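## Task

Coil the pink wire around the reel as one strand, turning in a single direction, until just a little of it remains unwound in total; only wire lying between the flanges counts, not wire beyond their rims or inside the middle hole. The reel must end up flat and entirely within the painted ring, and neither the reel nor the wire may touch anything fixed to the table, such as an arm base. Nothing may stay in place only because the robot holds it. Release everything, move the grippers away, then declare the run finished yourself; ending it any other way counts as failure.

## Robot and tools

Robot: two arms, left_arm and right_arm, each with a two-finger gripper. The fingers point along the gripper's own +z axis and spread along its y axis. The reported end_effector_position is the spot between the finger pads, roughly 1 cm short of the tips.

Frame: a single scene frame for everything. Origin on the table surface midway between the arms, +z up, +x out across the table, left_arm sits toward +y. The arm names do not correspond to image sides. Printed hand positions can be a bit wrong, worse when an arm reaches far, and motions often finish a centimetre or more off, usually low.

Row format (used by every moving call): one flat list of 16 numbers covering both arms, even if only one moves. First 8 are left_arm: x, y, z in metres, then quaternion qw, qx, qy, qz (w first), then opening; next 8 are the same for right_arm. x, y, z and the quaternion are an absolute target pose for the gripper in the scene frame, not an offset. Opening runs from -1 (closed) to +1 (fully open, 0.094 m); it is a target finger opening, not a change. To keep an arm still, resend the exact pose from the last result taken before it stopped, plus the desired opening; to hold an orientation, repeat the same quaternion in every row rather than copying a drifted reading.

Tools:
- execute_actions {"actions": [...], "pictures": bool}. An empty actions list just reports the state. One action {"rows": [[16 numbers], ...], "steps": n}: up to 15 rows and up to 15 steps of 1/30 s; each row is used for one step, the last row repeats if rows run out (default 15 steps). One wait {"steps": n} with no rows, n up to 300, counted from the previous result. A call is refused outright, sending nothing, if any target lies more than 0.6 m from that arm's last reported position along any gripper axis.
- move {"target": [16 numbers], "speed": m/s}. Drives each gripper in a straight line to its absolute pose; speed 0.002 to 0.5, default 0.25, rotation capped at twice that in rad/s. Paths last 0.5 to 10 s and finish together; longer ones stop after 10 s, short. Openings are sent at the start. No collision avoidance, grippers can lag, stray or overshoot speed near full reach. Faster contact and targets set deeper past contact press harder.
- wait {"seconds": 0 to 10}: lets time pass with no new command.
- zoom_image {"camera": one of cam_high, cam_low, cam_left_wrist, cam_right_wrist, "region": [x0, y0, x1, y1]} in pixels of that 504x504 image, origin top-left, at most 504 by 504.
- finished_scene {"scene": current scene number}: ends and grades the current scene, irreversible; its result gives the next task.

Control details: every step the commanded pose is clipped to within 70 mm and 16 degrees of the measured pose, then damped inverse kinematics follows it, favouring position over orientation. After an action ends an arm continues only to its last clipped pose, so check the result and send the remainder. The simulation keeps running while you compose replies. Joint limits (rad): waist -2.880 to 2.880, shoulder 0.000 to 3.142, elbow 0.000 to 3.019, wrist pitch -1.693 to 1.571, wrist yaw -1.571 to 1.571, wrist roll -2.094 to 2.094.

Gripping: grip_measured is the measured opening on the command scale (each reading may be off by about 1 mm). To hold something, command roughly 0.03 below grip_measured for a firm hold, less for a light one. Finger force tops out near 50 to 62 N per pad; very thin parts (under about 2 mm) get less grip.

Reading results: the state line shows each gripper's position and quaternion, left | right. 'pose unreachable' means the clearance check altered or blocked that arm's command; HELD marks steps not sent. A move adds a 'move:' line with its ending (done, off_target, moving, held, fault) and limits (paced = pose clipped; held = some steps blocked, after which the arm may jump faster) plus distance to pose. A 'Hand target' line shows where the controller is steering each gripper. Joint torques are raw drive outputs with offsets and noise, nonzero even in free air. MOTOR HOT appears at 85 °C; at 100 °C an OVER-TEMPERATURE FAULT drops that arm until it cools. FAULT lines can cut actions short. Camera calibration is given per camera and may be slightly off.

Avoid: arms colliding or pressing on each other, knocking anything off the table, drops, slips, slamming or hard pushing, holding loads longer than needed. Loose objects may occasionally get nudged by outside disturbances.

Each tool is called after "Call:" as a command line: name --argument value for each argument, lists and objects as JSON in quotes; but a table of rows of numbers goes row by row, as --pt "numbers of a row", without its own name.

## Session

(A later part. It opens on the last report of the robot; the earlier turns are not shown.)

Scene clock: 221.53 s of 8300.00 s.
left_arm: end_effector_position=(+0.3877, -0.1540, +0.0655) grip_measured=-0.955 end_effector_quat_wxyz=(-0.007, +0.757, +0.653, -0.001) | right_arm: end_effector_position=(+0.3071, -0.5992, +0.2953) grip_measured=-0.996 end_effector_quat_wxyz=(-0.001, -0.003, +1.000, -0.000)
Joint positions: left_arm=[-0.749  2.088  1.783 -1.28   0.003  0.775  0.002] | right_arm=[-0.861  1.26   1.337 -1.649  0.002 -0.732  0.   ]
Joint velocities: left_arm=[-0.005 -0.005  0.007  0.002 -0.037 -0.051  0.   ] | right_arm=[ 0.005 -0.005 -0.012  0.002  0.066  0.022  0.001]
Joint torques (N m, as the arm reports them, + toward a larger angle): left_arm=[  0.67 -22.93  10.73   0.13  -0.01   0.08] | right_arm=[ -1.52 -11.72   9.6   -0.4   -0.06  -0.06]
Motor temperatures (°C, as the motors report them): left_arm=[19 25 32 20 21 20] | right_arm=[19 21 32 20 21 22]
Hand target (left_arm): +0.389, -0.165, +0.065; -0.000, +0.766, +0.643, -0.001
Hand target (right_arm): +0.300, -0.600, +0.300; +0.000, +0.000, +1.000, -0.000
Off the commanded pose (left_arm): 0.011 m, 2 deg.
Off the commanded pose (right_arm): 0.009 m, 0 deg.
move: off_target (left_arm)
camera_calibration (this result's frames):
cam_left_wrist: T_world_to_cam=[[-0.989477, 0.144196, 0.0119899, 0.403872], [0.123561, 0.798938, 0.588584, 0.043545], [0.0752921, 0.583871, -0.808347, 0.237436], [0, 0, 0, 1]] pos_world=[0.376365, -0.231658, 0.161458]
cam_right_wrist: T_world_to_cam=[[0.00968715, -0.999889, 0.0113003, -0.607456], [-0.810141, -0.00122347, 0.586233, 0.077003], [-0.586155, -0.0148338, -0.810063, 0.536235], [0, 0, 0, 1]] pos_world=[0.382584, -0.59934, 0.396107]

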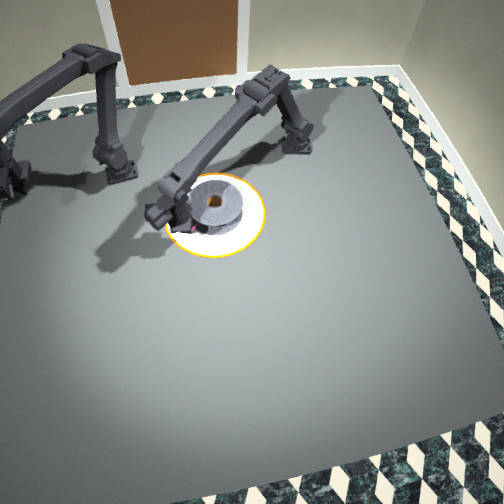

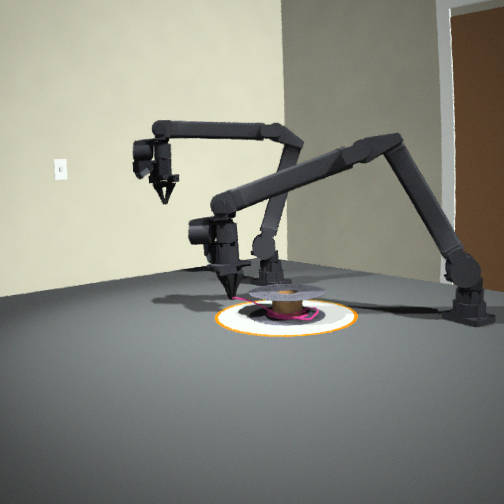

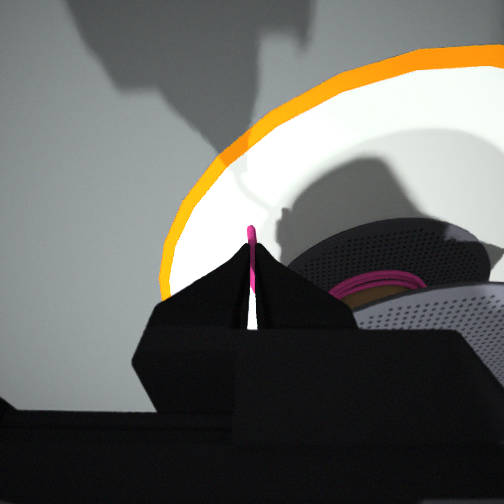

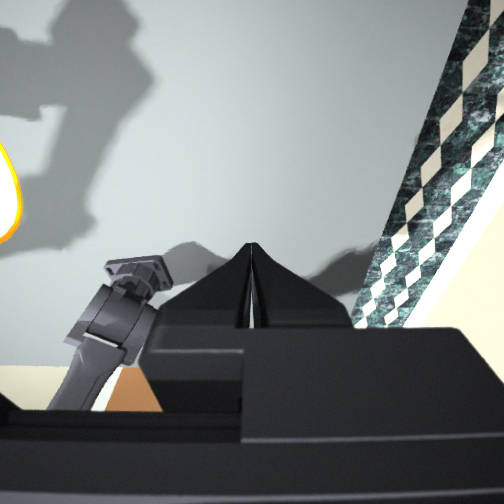

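Call:
move --target '[0.385,-0.16,0.012,0,0.766,0.643,0,-0.99,0.30,-0.60,0.30,0,0,1,0,-1]' --speed 0.1

Call:
move --target '[0.385,-0.16,0.012,0,0.766,0.643,0,-0.7,0.30,-0.60,0.30,0,0,1,0,-1]'

Call:
move --target '[0.395,-0.17,0.16,0,0.766,0.643,0,-0.7,0.30,-0.60,0.30,0,0,1,0,-0.3]'

Call:
move --target '[0.35,0.25,0.2,0,0.707,0.707,0,-0.7,0.38,-0.40,0.16,0,-0.643,0.766,0,-0.3]' --speed 0.35

Call:
move --target '[0.35,0.25,0.2,0,0.707,0.707,0,-0.7,0.39,-0.17,0.11,0,-0.643,0.766,0,-0.3]'

Scene clock: 229.20 s of 8300.00 s.
left_arm: end_effector_position=(+0.3907, -0.1581, +0.0260) grip_measured=-0.955 end_effector_quat_wxyz=(+0.004, +0.758, +0.652, -0.002) | right_arm: end_effector_position=(+0.3071, -0.5992, +0.2953) grip_measured=-0.996 end_effector_quat_wxyz=(-0.001, -0.003, +1.000, -0.000)
Joint positions: left_arm=[-0.749  2.124  1.733 -1.172  0.003  0.777  0.002] | right_arm=[-0.861  1.26   1.337 -1.649  0.002 -0.732  0.   ]
Joint velocities: left_arm=[-0.005  0.005  0.017  0.002  0.007 -0.051 -0.001] | right_arm=[-0.024 -0.005 -0.002 -0.012 -0.022 -0.007  0.001]
Joint torques (N m, as the arm reports them, + toward a larger angle): left_arm=[  0.63 -22.68   7.47   0.81  -0.08   0.05] | right_arm=[ -1.54 -11.67   9.59  -0.4   -0.07  -0.06]
Motor temperatures (°C, as the motors report them): left_arm=[19 26 32 20 21 20] | right_arm=[19 21 33 20 21 22]
Hand target (left_arm): +0.385, -0.161, +0.012; -0.000, +0.766, +0.643, -0.000
Hand target (right_arm): +0.300, -0.600, +0.300; +0.000, +0.000, +1.000, -0.000
Off the commanded pose (left_arm): 0.015 m, 1 deg.
Off the commanded pose (right_arm): 0.009 m, 0 deg.
After step 90, 3.67 s passed at rest.
move: off_target (left_arm)
camera_calibration (this result's frames):
cam_left_wrist: T_world_to_cam=[[-0.989141, 0.146911, -0.00425373, 0.408616], [0.11777, 0.80959, 0.57506, 0.0740666], [0.0879263, 0.568315, -0.8181, 0.200481], [0, 0, 0, 1]] pos_world=[0.377828, -0.23393, 0.123159]
cam_right_wrist: T_world_to_cam=[[0.00968715, -0.999889, 0.0113003, -0.607456], [-0.810141, -0.00122347, 0.586233, 0.077003], [-0.586155, -0.0148338, -0.810063, 0.536235], [0, 0, 0, 1]] pos_world=[0.382584, -0.59934, 0.396107]

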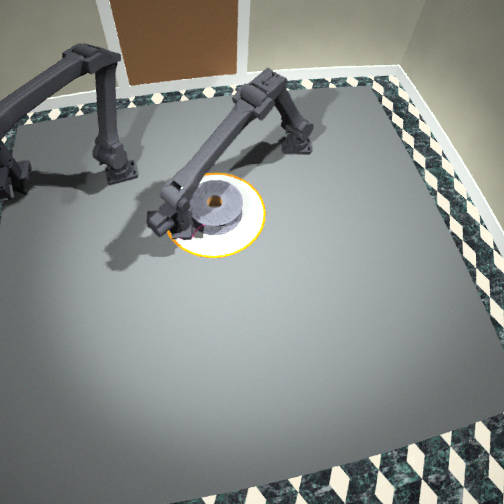

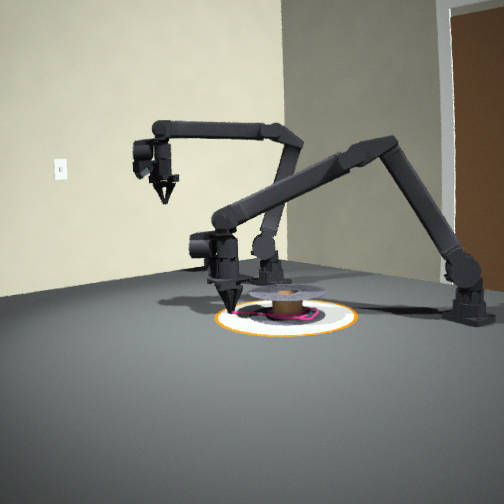

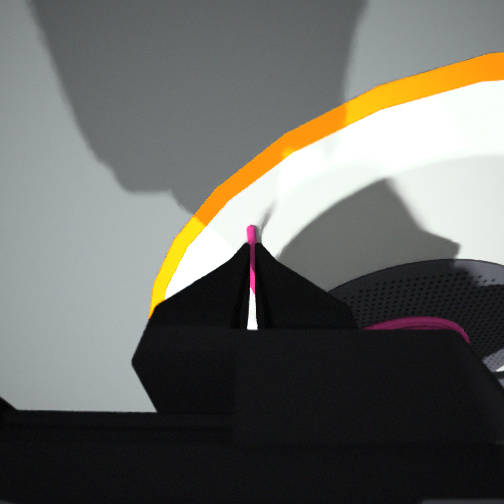

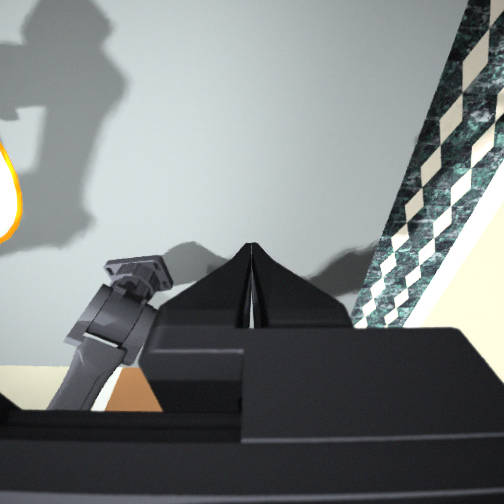

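Scene clock: 229.90 s of 8300.00 s.
left_arm: end_effector_position=(+0.3907, -0.1581, +0.0260) grip_measured=-0.703 end_effector_quat_wxyz=(+0.004, +0.758, +0.652, -0.002) | right_arm: end_effector_position=(+0.3071, -0.5992, +0.2953) grip_measured=-0.996 end_effector_quat_wxyz=(-0.001, -0.003, +1.000, -0.000)
Joint positions: left_arm=[-0.749  2.124  1.733 -1.172  0.003  0.777  0.014] | right_arm=[-0.861  1.26   1.337 -1.649  0.002 -0.732  0.   ]
Joint velocities: left_arm=[ 0.005  0.005  0.007 -0.007 -0.022  0.037  0.   ] | right_arm=[-0.005  0.005 -0.007  0.002 -0.066  0.007 -0.001]
Joint torques (N m, as the arm reports them, + toward a larger angle): left_arm=[  0.62 -23.33   7.2    0.9   -0.1    0.04] | right_arm=[ -1.5  -11.66   9.59  -0.4   -0.06  -0.06]
Motor temperatures (°C, as the motors report them): left_arm=[19 26 32 20 21 20] | right_arm=[19 21 33 20 21 22]
Hand target (left_arm): +0.385, -0.160, +0.012; -0.000, +0.766, +0.643, -0.000
Hand target (right_arm): +0.300, -0.600, +0.300; +0.000, +0.000, +1.000, -0.000
Off the commanded pose (left_arm): 0.015 m, 1 deg.
Off the commanded pose (right_arm): 0.009 m, 0 deg.
move: off_target (left_arm)
camera_calibration (this result's frames):
cam_left_wrist: T_world_to_cam=[[-0.989141, 0.146911, -0.00425373, 0.408616], [0.11777, 0.80959, 0.57506, 0.0740666], [0.0879263, 0.568315, -0.8181, 0.200481], [0, 0, 0, 1]] pos_world=[0.377828, -0.23393, 0.123159]
cam_right_wrist: T_world_to_cam=[[0.00968715, -0.999889, 0.0113003, -0.607456], [-0.810141, -0.00122347, 0.586233, 0.077003], [-0.586155, -0.0148338, -0.810063, 0.536235], [0, 0, 0, 1]] pos_world=[0.382584, -0.59934, 0.396107]

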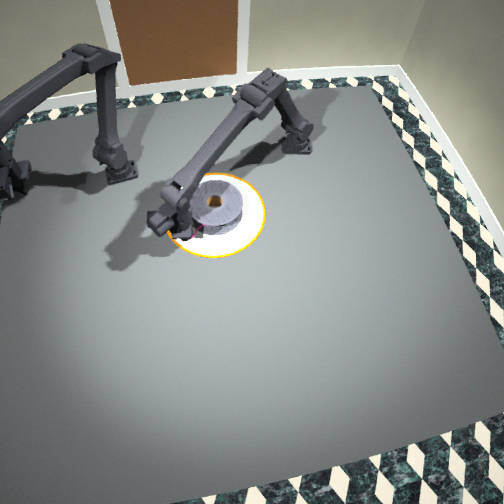

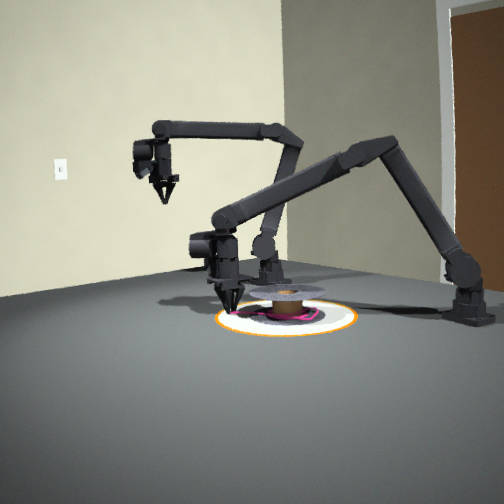

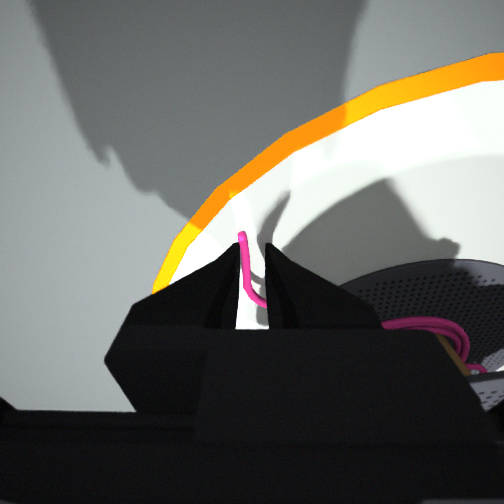

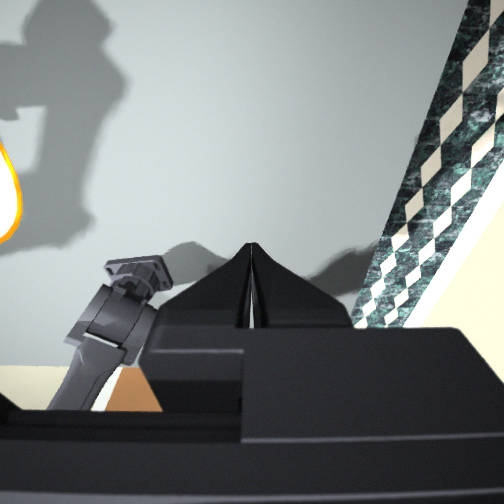

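Scene clock: 230.93 s of 8300.00 s.
left_arm: end_effector_position=(+0.3917, -0.1596, +0.1563) grip_measured=-0.703 end_effector_quat_wxyz=(-0.002, +0.759, +0.651, -0.001) | right_arm: end_effector_position=(+0.3071, -0.5992, +0.2953) grip_measured=-0.302 end_effector_quat_wxyz=(-0.001, -0.003, +1.000, -0.000)
Joint positions: left_arm=[-0.749  2.048  1.961 -1.488  0.003  0.779  0.014] | right_arm=[-0.861  1.26   1.337 -1.649  0.002 -0.732  0.033]
Joint velocities: left_arm=[-0.005 -0.015 -0.012 -0.007  0.066  0.051  0.001] | right_arm=[-0.005  0.005 -0.012  0.017 -0.007 -0.081 -0.   ]
Joint torques (N m, as the arm reports them, + toward a larger angle): left_arm=[  0.89 -22.68  12.34  -0.75  -0.11   0.05] | right_arm=[ -1.54 -11.68   9.58  -0.39  -0.06  -0.06]
Motor temperatures (°C, as the motors report them): left_arm=[19 26 33 20 21 20] | right_arm=[19 21 33 20 21 22]
Hand target (left_arm): +0.393, -0.168, +0.160; +0.001, +0.766, +0.643, -0.000
Hand target (right_arm): +0.300, -0.600, +0.300; +0.000, +0.000, +1.000, -0.000
Off the commanded pose (left_arm): 0.012 m, 1 deg.
Off the commanded pose (right_arm): 0.009 m, 0 deg.
move: off_target (left_arm); limits=paced
camera_calibration (this result's frames):
cam_left_wrist: T_world_to_cam=[[-0.988913, 0.148417, 0.00481446, 0.409175], [0.1234, 0.803325, 0.582615, -0.00418433], [0.0826024, 0.57675, -0.812734, 0.310417], [0, 0, 0, 1]] pos_world=[0.379514, -0.2364, 0.252755]
cam_right_wrist: T_world_to_cam=[[0.00968715, -0.999889, 0.0113003, -0.607456], [-0.810141, -0.00122347, 0.586233, 0.077003], [-0.586155, -0.0148338, -0.810063, 0.536235], [0, 0, 0, 1]] pos_world=[0.382584, -0.59934, 0.396107]

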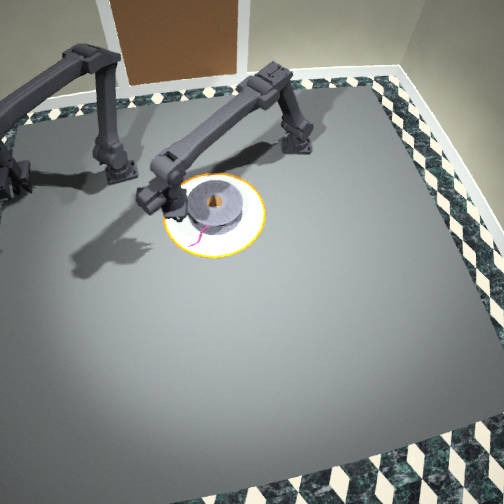

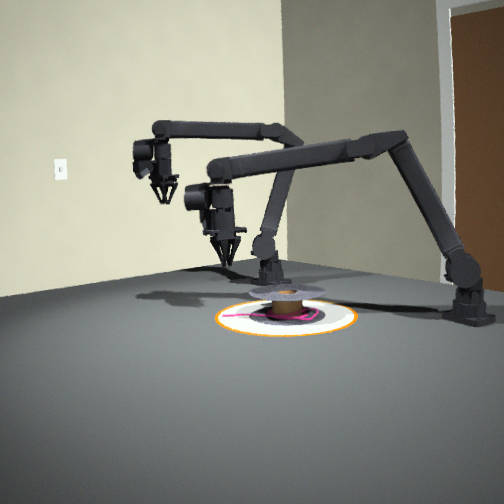

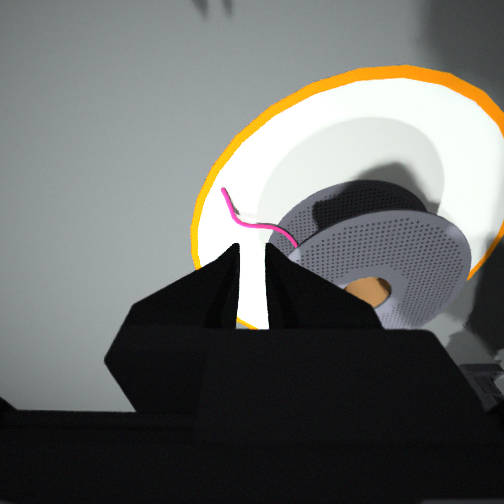

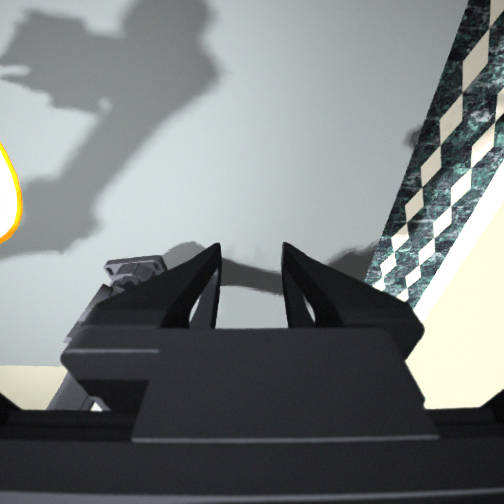

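Scene clock: 233.50 s of 8300.00 s.
left_arm: end_effector_position=(+0.3610, +0.2474, +0.2013) grip_measured=-0.703 end_effector_quat_wxyz=(+0.013, +0.701, +0.713, +0.010) | right_arm: end_effector_position=(+0.3808, -0.4055, +0.1677) grip_measured=-0.302 end_effector_quat_wxyz=(+0.001, -0.635, +0.773, -0.002)
Joint positions: left_arm=[-0.115  1.268  1.096 -1.367 -0.007  1.245  0.014] | right_arm=[-0.252  1.253  0.993 -1.307  0.    -1.492  0.033]
Joint velocities: left_arm=[-0.005 -0.015 -0.002 -0.002  0.022  0.066  0.   ] | right_arm=[ 0.005  0.005 -0.002 -0.017 -0.037 -0.051  0.   ]
Joint torques (N m, as the arm reports them, + toward a larger angle): left_arm=[  1.54 -10.46   7.74  -0.71  -0.06   0.06] | right_arm=[ 0.8  -9.04  8.23  0.53 -0.11 -0.06]
Motor temperatures (°C, as the motors report them): left_arm=[19 26 32 20 21 20] | right_arm=[19 21 32 20 21 22]
Hand target (left_arm): +0.354, +0.251, +0.197; +0.001, +0.707, +0.707, +0.006
Hand target (right_arm): +0.382, -0.402, +0.160; -0.001, -0.643, +0.766, +0.002
Off the commanded pose (left_arm): 0.011 m, 2 deg.
Off the commanded pose (right_arm): 0.009 m, 1 deg.
move: off_target (left_arm)
camera_calibration (this result's frames):
cam_left_wrist: T_world_to_cam=[[-0.99925, -0.019421, -0.0335023, 0.371162], [-0.0352277, 0.815149, 0.578179, -0.298316], [0.0160806, 0.578925, -0.815222, 0.138813], [0, 0, 0, 1]] pos_world=[0.358143, 0.170018, 0.298078]
cam_right_wrist: T_world_to_cam=[[0.981577, -0.190443, 0.0154029, -0.455686], [-0.163375, -0.794788, 0.584483, -0.356053], [-0.099069, -0.576232, -0.81126, 0.0659742], [0, 0, 0, 1]] pos_world=[0.395657, -0.331753, 0.268648]

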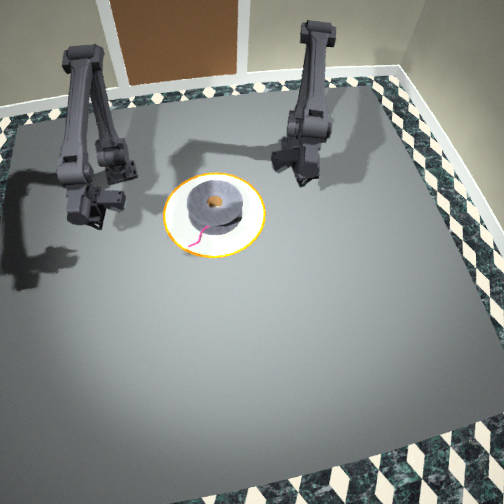

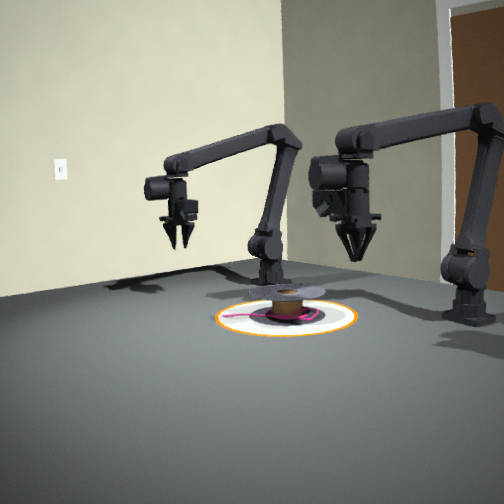

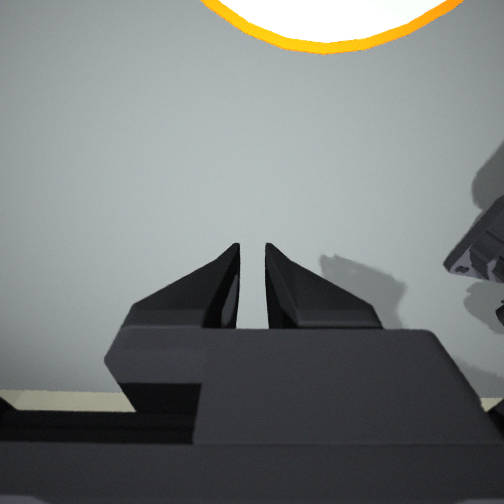

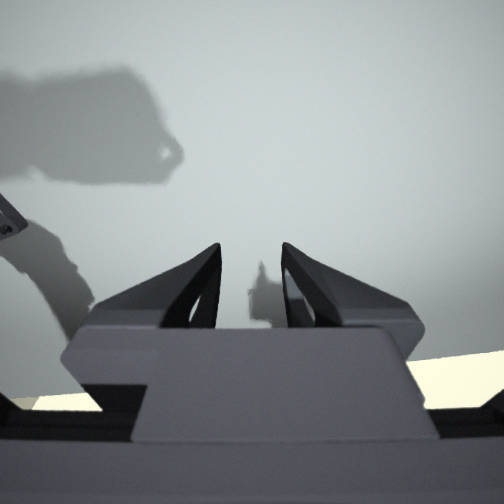

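Scene clock: 235.07 s of 8300.00 s.
left_arm: end_effector_position=(+0.3576, +0.2481, +0.2012) grip_measured=-0.703 end_effector_quat_wxyz=(+0.007, +0.702, +0.712, +0.006) | right_arm: end_effector_position=(+0.3715, -0.1832, +0.0974) grip_measured=-0.302 end_effector_quat_wxyz=(-0.028, -0.647, +0.762, +0.008)
Joint positions: left_arm=[-0.115  1.268  1.096 -1.381 -0.005  1.246  0.014] | right_arm=[ 0.374  1.458  0.992 -1.162 -0.005 -0.899  0.033]
Joint velocities: left_arm=[-0.015 -0.015  0.002  0.002 -0.037  0.022 -0.   ] | right_arm=[-0.015 -0.005 -0.002 -0.012 -0.007  0.022 -0.   ]
Joint torques (N m, as the arm reports them, + toward a larger angle): left_arm=[  1.47 -10.8    7.95  -0.78   0.17   0.06] | right_arm=[  0.04 -11.9   13.01   0.35   0.07   0.16]
Motor temperatures (°C, as the motors report them): left_arm=[19 26 32 20 21 20] | right_arm=[19 21 32 20 21 22]
Hand target (left_arm): +0.350, +0.250, +0.200; -0.000, +0.707, +0.707, +0.000
Hand target (right_arm): +0.391, -0.172, +0.111; -0.002, -0.643, +0.766, +0.002
Off the commanded pose (left_arm): 0.008 m, 1 deg.
Off the commanded pose (right_arm): 0.026 m, 3 deg.
move: off_target (right_arm)
camera_calibration (this result's frames):
cam_left_wrist: T_world_to_cam=[[-0.999653, -0.0177808, -0.0194134, 0.364654], [-0.0257485, 0.813944, 0.580372, -0.302475], [0.00548197, 0.580671, -0.81412, 0.141536], [0, 0, 0, 1]] pos_world=[0.355963, 0.170496, 0.297855]
cam_right_wrist: T_world_to_cam=[[0.986535, -0.159345, -0.0368513, -0.394187], [-0.104118, -0.785652, 0.609844, -0.162612], [-0.126128, -0.597796, -0.791664, 0.140304], [0, 0, 0, 1]] pos_world=[0.389644, -0.106695, 0.195716]

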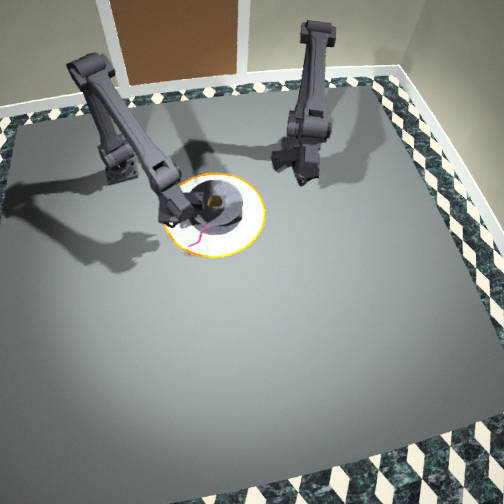

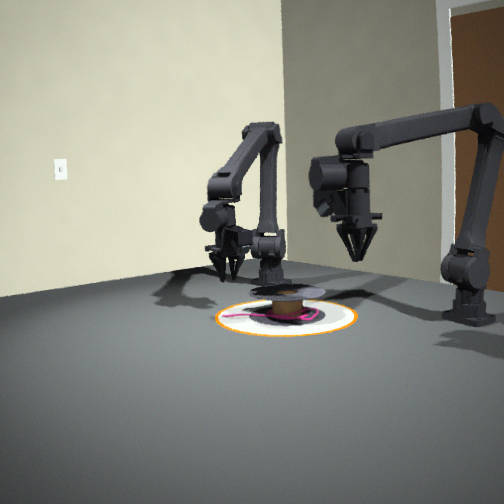

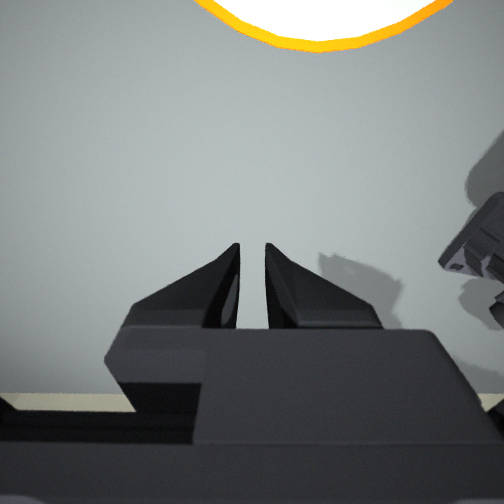

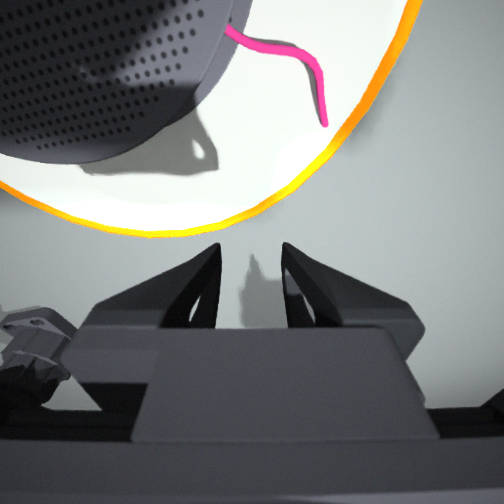

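Call:
move --target '[0.35,0.25,0.2,0,0.707,0.707,0,-0.7,0.435,-0.128,0.05,0,-0.772,0.636,0,-0.3]' --speed 0.15

Scene clock: 240.70 s of 8300.00 s.
left_arm: end_effector_position=(+0.3576, +0.2481, +0.2012) grip_measured=-0.703 end_effector_quat_wxyz=(+0.007, +0.702, +0.712, +0.006) | right_arm: end_effector_position=(+0.4183, -0.1462, +0.0434) grip_measured=-0.302 end_effector_quat_wxyz=(+0.020, +0.763, -0.646, -0.007)
Joint positions: left_arm=[-0.115  1.268  1.096 -1.381 -0.005  1.246  0.014] | right_arm=[ 0.398  1.666  1.077 -1.024 -0.001 -1.204  0.033]
Joint velocities: left_arm=[-0.005 -0.005  0.002 -0.007 -0.022  0.066  0.   ] | right_arm=[-0.005 -0.005  0.012 -0.002  0.037 -0.022  0.   ]
Joint torques (N m, as the arm reports them, + toward a larger angle): left_arm=[  1.5  -10.82   7.98  -0.78   0.17   0.06] | right_arm=[  1.27 -14.05  12.01   0.37   0.02  -0.07]
Motor temperatures (°C, as the motors report them): left_arm=[19 25 32 20 21 20] | right_arm=[19 21 34 20 21 22]
Hand target (left_arm): +0.350, +0.250, +0.200; -0.000, +0.707, +0.707, +0.000
Hand target (right_arm): +0.435, -0.129, +0.051; +0.000, +0.772, -0.636, +0.000
Off the commanded pose (left_arm): 0.008 m, 1 deg.
Off the commanded pose (right_arm): 0.026 m, 3 deg.
After step 90, 0.97 s passed at rest.
move: off_target (right_arm)
camera_calibration (this result's frames):
cam_left_wrist: T_world_to_cam=[[-0.999653, -0.0177808, -0.0194134, 0.364654], [-0.0257485, 0.813944, 0.580372, -0.302475], [0.00548197, 0.580671, -0.81412, 0.141536], [0, 0, 0, 1]] pos_world=[0.355963, 0.170496, 0.297855]
cam_right_wrist: T_world_to_cam=[[0.985286, 0.168611, -0.0279567, -0.388325], [0.151884, -0.788789, 0.595602, -0.202657], [0.078373, -0.591085, -0.802793, 0.0415166], [0, 0, 0, 1]] pos_world=[0.410138, -0.0698379, 0.143176]

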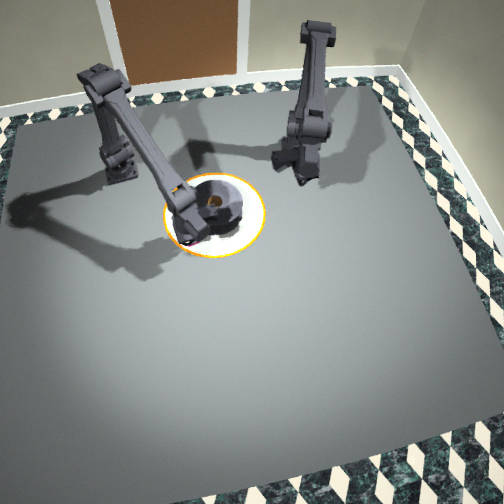

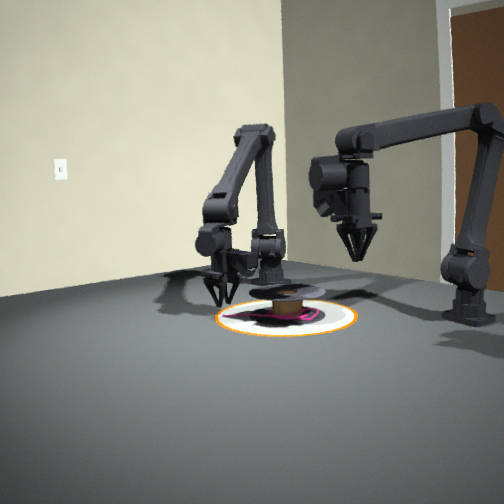

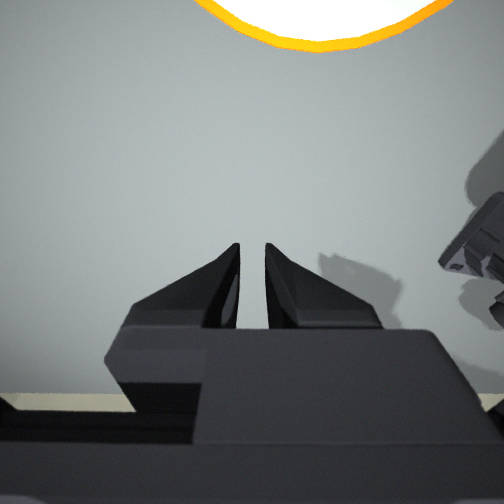

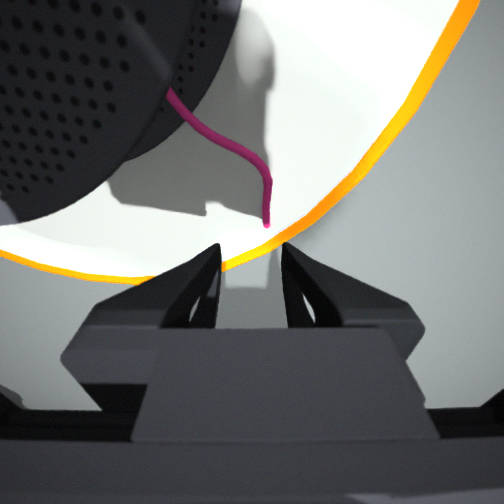

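Call:
move --target '[0.35,0.25,0.2,0,0.707,0.707,0,-0.7,0.426,-0.121,0.004,0,-0.772,0.636,0,-0.3]' --speed 0.07

Scene clock: 243.60 s of 8300.00 s.
left_arm: end_effector_position=(+0.3576, +0.2480, +0.2012) grip_measured=-0.703 end_effector_quat_wxyz=(+0.007, +0.702, +0.712, +0.006) | right_arm: end_effector_position=(+0.4324, -0.1244, +0.0154) grip_measured=-0.302 end_effector_quat_wxyz=(-0.007, +0.771, -0.637, +0.002)
Joint positions: left_arm=[-0.115  1.268  1.096 -1.381 -0.004  1.246  0.014] | right_arm=[ 0.423  1.731  1.077 -0.902 -0.001 -1.203  0.033]
Joint velocities: left_arm=[-0.005 -0.005 -0.012  0.022  0.022 -0.007 -0.   ] | right_arm=[-0.005  0.005  0.002  0.007 -0.022 -0.022  0.001]
Joint torques (N m, as the arm reports them, + toward a larger angle): left_arm=[  1.45 -10.85   7.96  -0.78   0.17   0.06] | right_arm=[  1.17 -14.6    6.66   0.55   0.01   0.15]
Motor temperatures (°C, as the motors report them): left_arm=[19 25 32 20 21 20] | right_arm=[19 22 34 20 21 22]
Hand target (left_arm): +0.350, +0.250, +0.200; -0.000, +0.707, +0.707, +0.000
Hand target (right_arm): +0.426, -0.121, +0.004; +0.000, +0.772, -0.636, +0.000
Off the commanded pose (left_arm): 0.008 m, 1 deg.
Off the commanded pose (right_arm): 0.013 m, 1 deg.
move: off_target (right_arm)
camera_calibration (this result's frames):
cam_left_wrist: T_world_to_cam=[[-0.999656, -0.0177808, -0.0192907, 0.364609], [-0.0256753, 0.814155, 0.580079, -0.302444], [0.00539138, 0.580375, -0.814332, 0.141721], [0, 0, 0, 1]] pos_world=[0.355954, 0.170468, 0.297883]
cam_right_wrist: T_world_to_cam=[[0.980878, 0.193034, 0.0248219, -0.402502], [0.143232, -0.802324, 0.579449, -0.168614], [0.131769, -0.564814, -0.81463, 0.0111899], [0, 0, 0, 1]] pos_world=[0.417481, -0.0512663, 0.11681]

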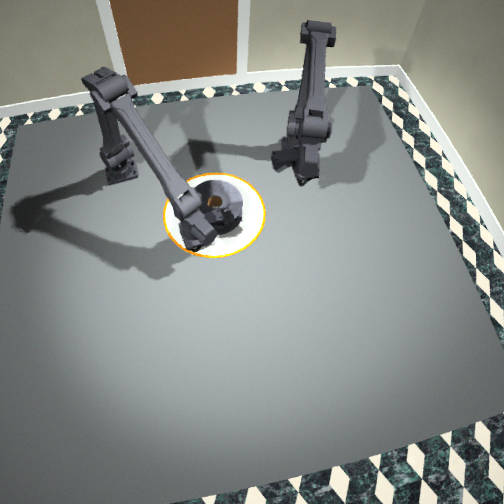

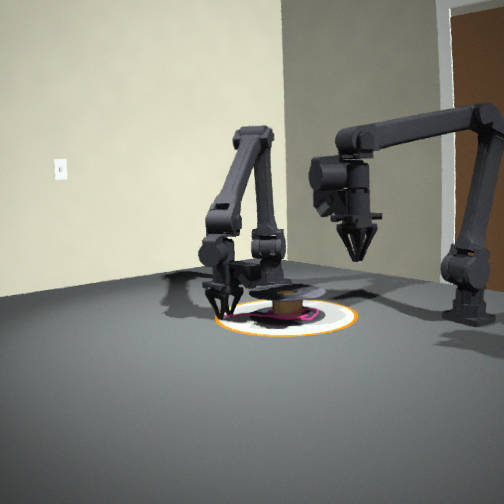

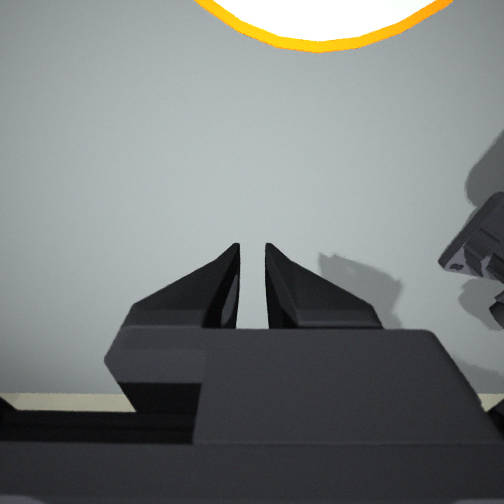

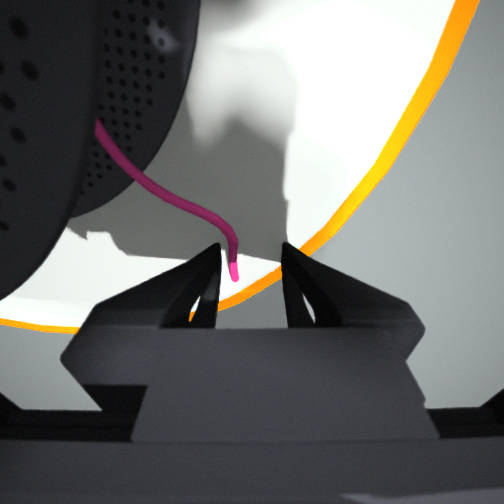

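Call:
move --target '[0.35,0.25,0.2,0,0.707,0.707,0,-0.7,0.424,-0.123,-0.006,0,-0.772,0.636,0,-0.3]' --speed 0.05

Call:
move --target '[0.35,0.25,0.2,0,0.707,0.707,0,-0.7,0.424,-0.123,-0.006,0,-0.772,0.636,0,-0.99]'

Call:
move --target '[0.35,0.25,0.2,0,0.707,0.707,0,-0.7,0.41,-0.15,0.055,0,-0.5,0.866,0,-0.99]' --speed 0.15

Scene clock: 246.97 s of 8300.00 s.
left_arm: end_effector_position=(+0.3576, +0.2480, +0.2012) grip_measured=-0.703 end_effector_quat_wxyz=(+0.007, +0.702, +0.712, +0.006) | right_arm: end_effector_position=(+0.4323, -0.1244, +0.0145) grip_measured=-0.302 end_effector_quat_wxyz=(-0.008, +0.771, -0.637, +0.002)
Joint positions: left_arm=[-0.115  1.268  1.096 -1.381 -0.004  1.246  0.014] | right_arm=[ 0.423  1.731  1.074 -0.896 -0.001 -1.203  0.033]
Joint velocities: left_arm=[-0.005 -0.015 -0.007 -0.012 -0.022 -0.037  0.   ] | right_arm=[-0.005  0.005 -0.002 -0.002 -0.037 -0.007 -0.   ]
Joint torques (N m, as the arm reports them, + toward a larger angle): left_arm=[  1.47 -10.82   7.98  -0.78   0.16   0.06] | right_arm=[  1.09 -13.79   5.3    1.4   -0.01   0.16]
Motor temperatures (°C, as the motors report them): left_arm=[19 24 32 20 21 20] | right_arm=[19 22 33 20 21 22]
Hand target (left_arm): +0.350, +0.250, +0.200; -0.000, +0.707, +0.707, +0.000
Hand target (right_arm): +0.424, -0.123, -0.005; +0.000, +0.772, -0.636, -0.000
Off the commanded pose (left_arm): 0.008 m, 1 deg.
Off the commanded pose (right_arm): 0.022 m, 1 deg.
move: off_target (right_arm)
camera_calibration (this result's frames):
cam_left_wrist: T_world_to_cam=[[-0.999656, -0.0177808, -0.0192907, 0.364609], [-0.0256753, 0.814155, 0.580079, -0.302444], [0.00539138, 0.580375, -0.814332, 0.141721], [0, 0, 0, 1]] pos_world=[0.355954, 0.170468, 0.297883]
cam_right_wrist: T_world_to_cam=[[0.980893, 0.192623, 0.0273144, -0.402522], [0.141615, -0.803199, 0.578633, -0.167499], [0.133397, -0.563709, -0.81513, 0.00987597], [0, 0, 0, 1]] pos_world=[0.417234, -0.051433, 0.115965]

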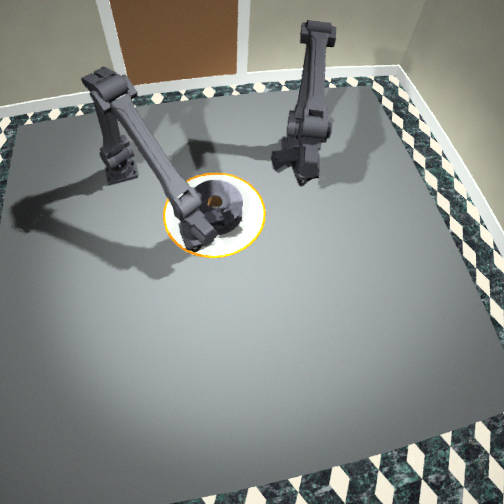

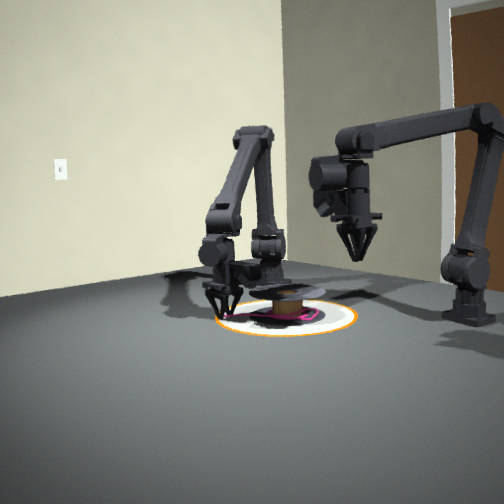

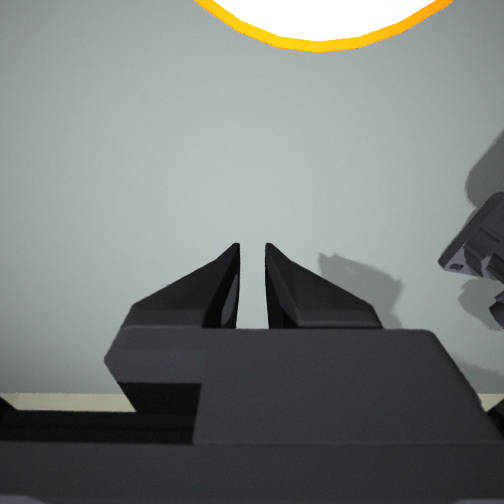

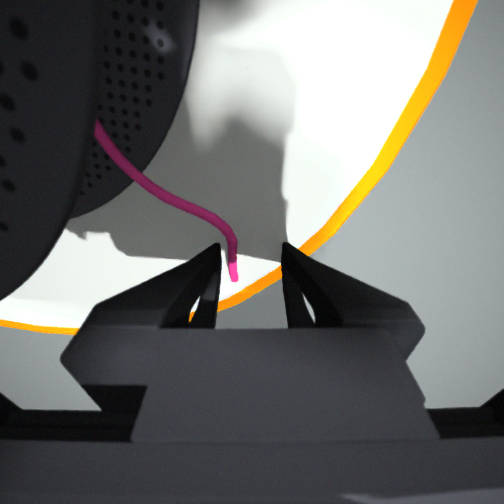

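Scene clock: 247.67 s of 8300.00 s.
left_arm: end_effector_position=(+0.3576, +0.2480, +0.2012) grip_measured=-0.703 end_effector_quat_wxyz=(+0.007, +0.702, +0.712, +0.006) | right_arm: end_effector_position=(+0.4325, -0.1242, +0.0144) grip_measured=-0.963 end_effector_quat_wxyz=(-0.011, +0.771, -0.637, +0.003)
Joint positions: left_arm=[-0.115  1.268  1.096 -1.381 -0.004  1.246  0.014] | right_arm=[ 0.423  1.729  1.071 -0.89  -0.002 -1.203  0.002]
Joint velocities: left_arm=[-0.015 -0.005 -0.002 -0.012  0.022 -0.022 -0.002] | right_arm=[-0.005  0.005 -0.022  0.012 -0.007  0.007 -0.002]
Joint torques (N m, as the arm reports them, + toward a larger angle): left_arm=[  1.48 -10.79   7.97  -0.78   0.16   0.06] | right_arm=[  1.11 -13.59   5.53   1.19   0.02   0.16]
Motor temperatures (°C, as the motors report them): left_arm=[19 24 32 20 21 20] | right_arm=[19 22 33 20 21 22]
Hand target (left_arm): +0.350, +0.250, +0.200; -0.000, +0.707, +0.707, +0.000
Hand target (right_arm): +0.424, -0.123, -0.005; +0.000, +0.772, -0.636, -0.000
Off the commanded pose (left_arm): 0.008 m, 1 deg.
Off the commanded pose (right_arm): 0.022 m, 1 deg.
move: off_target (right_arm)
camera_calibration (this result's frames):
cam_left_wrist: T_world_to_cam=[[-0.999656, -0.0177808, -0.0192907, 0.364609], [-0.0256753, 0.814155, 0.580079, -0.302444], [0.00539138, 0.580375, -0.814332, 0.141721], [0, 0, 0, 1]] pos_world=[0.355954, 0.170468, 0.297883]
cam_right_wrist: T_world_to_cam=[[0.980777, 0.192541, 0.0316758, -0.402739], [0.13943, -0.805087, 0.576537, -0.166534], [0.136509, -0.561038, -0.816457, 0.00893573], [0, 0, 0, 1]] pos_world=[0.416997, -0.051517, 0.116066]

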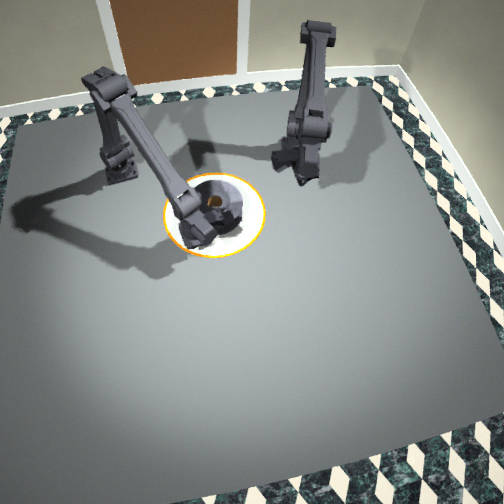

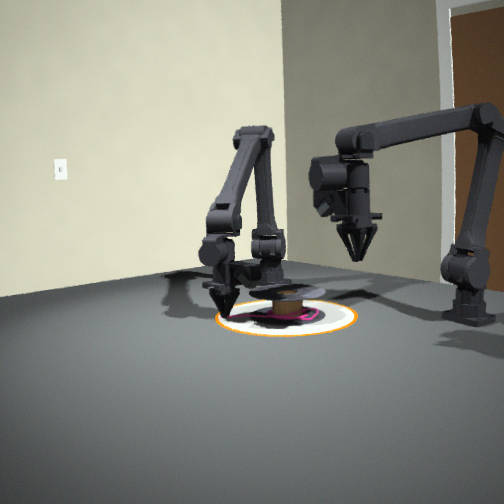

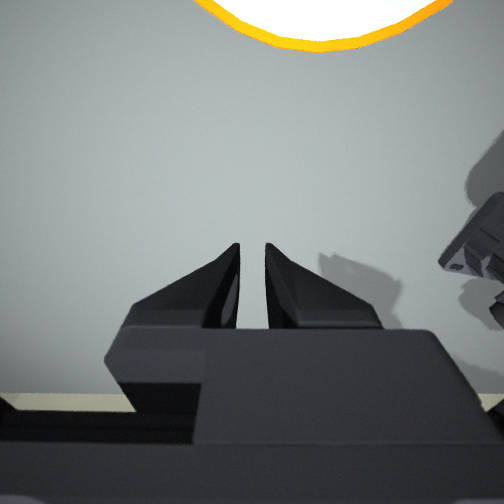

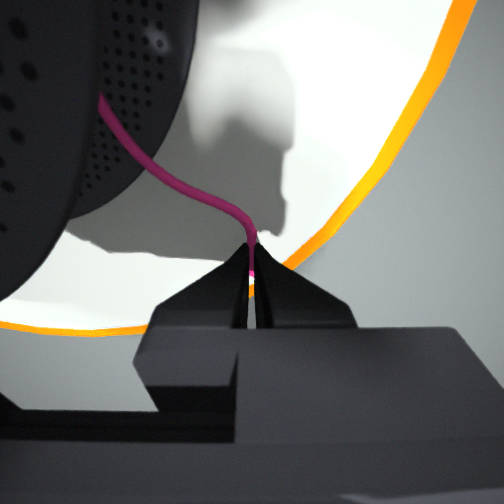

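Scene clock: 250.50 s of 8300.00 s.
left_arm: end_effector_position=(+0.3576, +0.2480, +0.2012) grip_measured=-0.703 end_effector_quat_wxyz=(+0.007, +0.702, +0.712, +0.006) | right_arm: end_effector_position=(+0.4111, -0.1404, +0.0500) grip_measured=-0.963 end_effector_quat_wxyz=(+0.001, -0.513, +0.859, +0.001)
Joint positions: left_arm=[-0.115  1.268  1.096 -1.381 -0.004  1.246  0.014] | right_arm=[ 0.418  1.623  1.043 -0.988 -0.002 -0.525  0.002]
Joint velocities: left_arm=[-0.005 -0.005 -0.002  0.007  0.066  0.007  0.   ] | right_arm=[-0.005  0.015 -0.007 -0.002 -0.066  0.007 -0.   ]
Joint torques (N m, as the arm reports them, + toward a larger angle): left_arm=[  1.49 -10.79   7.96  -0.77   0.16   0.06] | right_arm=[ -1.62 -16.61   6.93  -0.36   0.05   0.16]
Motor temperatures (°C, as the motors report them): left_arm=[19 24 32 20 21 20] | right_arm=[19 22 32 20 21 22]
Hand target (left_arm): +0.350, +0.250, +0.200; -0.000, +0.707, +0.707, +0.000
Hand target (right_arm): +0.409, -0.150, +0.055; -0.000, -0.500, +0.866, +0.000
Off the commanded pose (left_arm): 0.008 m, 1 deg.
Off the commanded pose (right_arm): 0.011 m, 2 deg.
move: off_target (right_arm)
camera_calibration (this result's frames):
cam_left_wrist: T_world_to_cam=[[-0.999656, -0.0177808, -0.0192907, 0.364609], [-0.0256753, 0.814155, 0.580079, -0.302444], [0.00539138, 0.580375, -0.814332, 0.141721], [0, 0, 0, 1]] pos_world=[0.355954, 0.170468, 0.297883]
cam_right_wrist: T_world_to_cam=[[0.882285, -0.470581, 0.011229, -0.431366], [-0.388452, -0.714414, 0.581995, 0.0322861], [-0.265854, -0.517847, -0.813115, 0.203158], [0, 0, 0, 1]] pos_world=[0.44714, -0.0747225, 0.151244]

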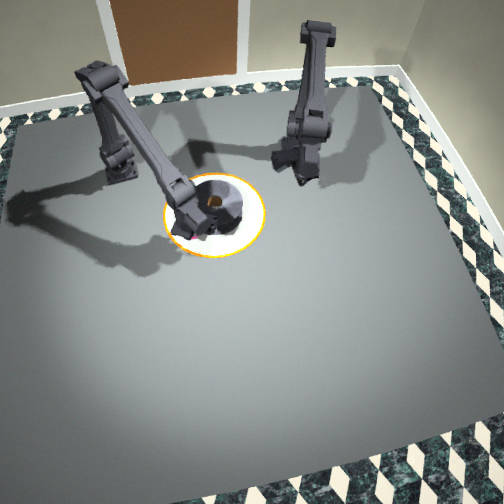

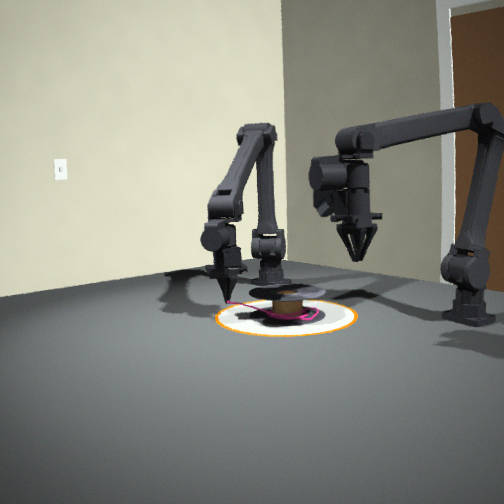

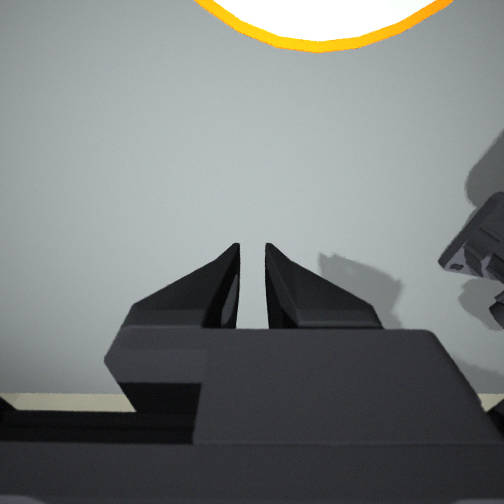

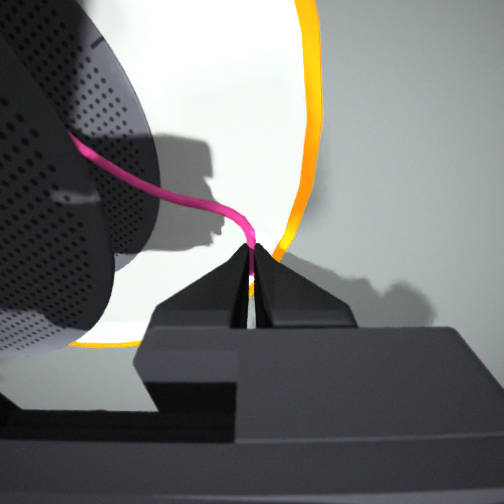

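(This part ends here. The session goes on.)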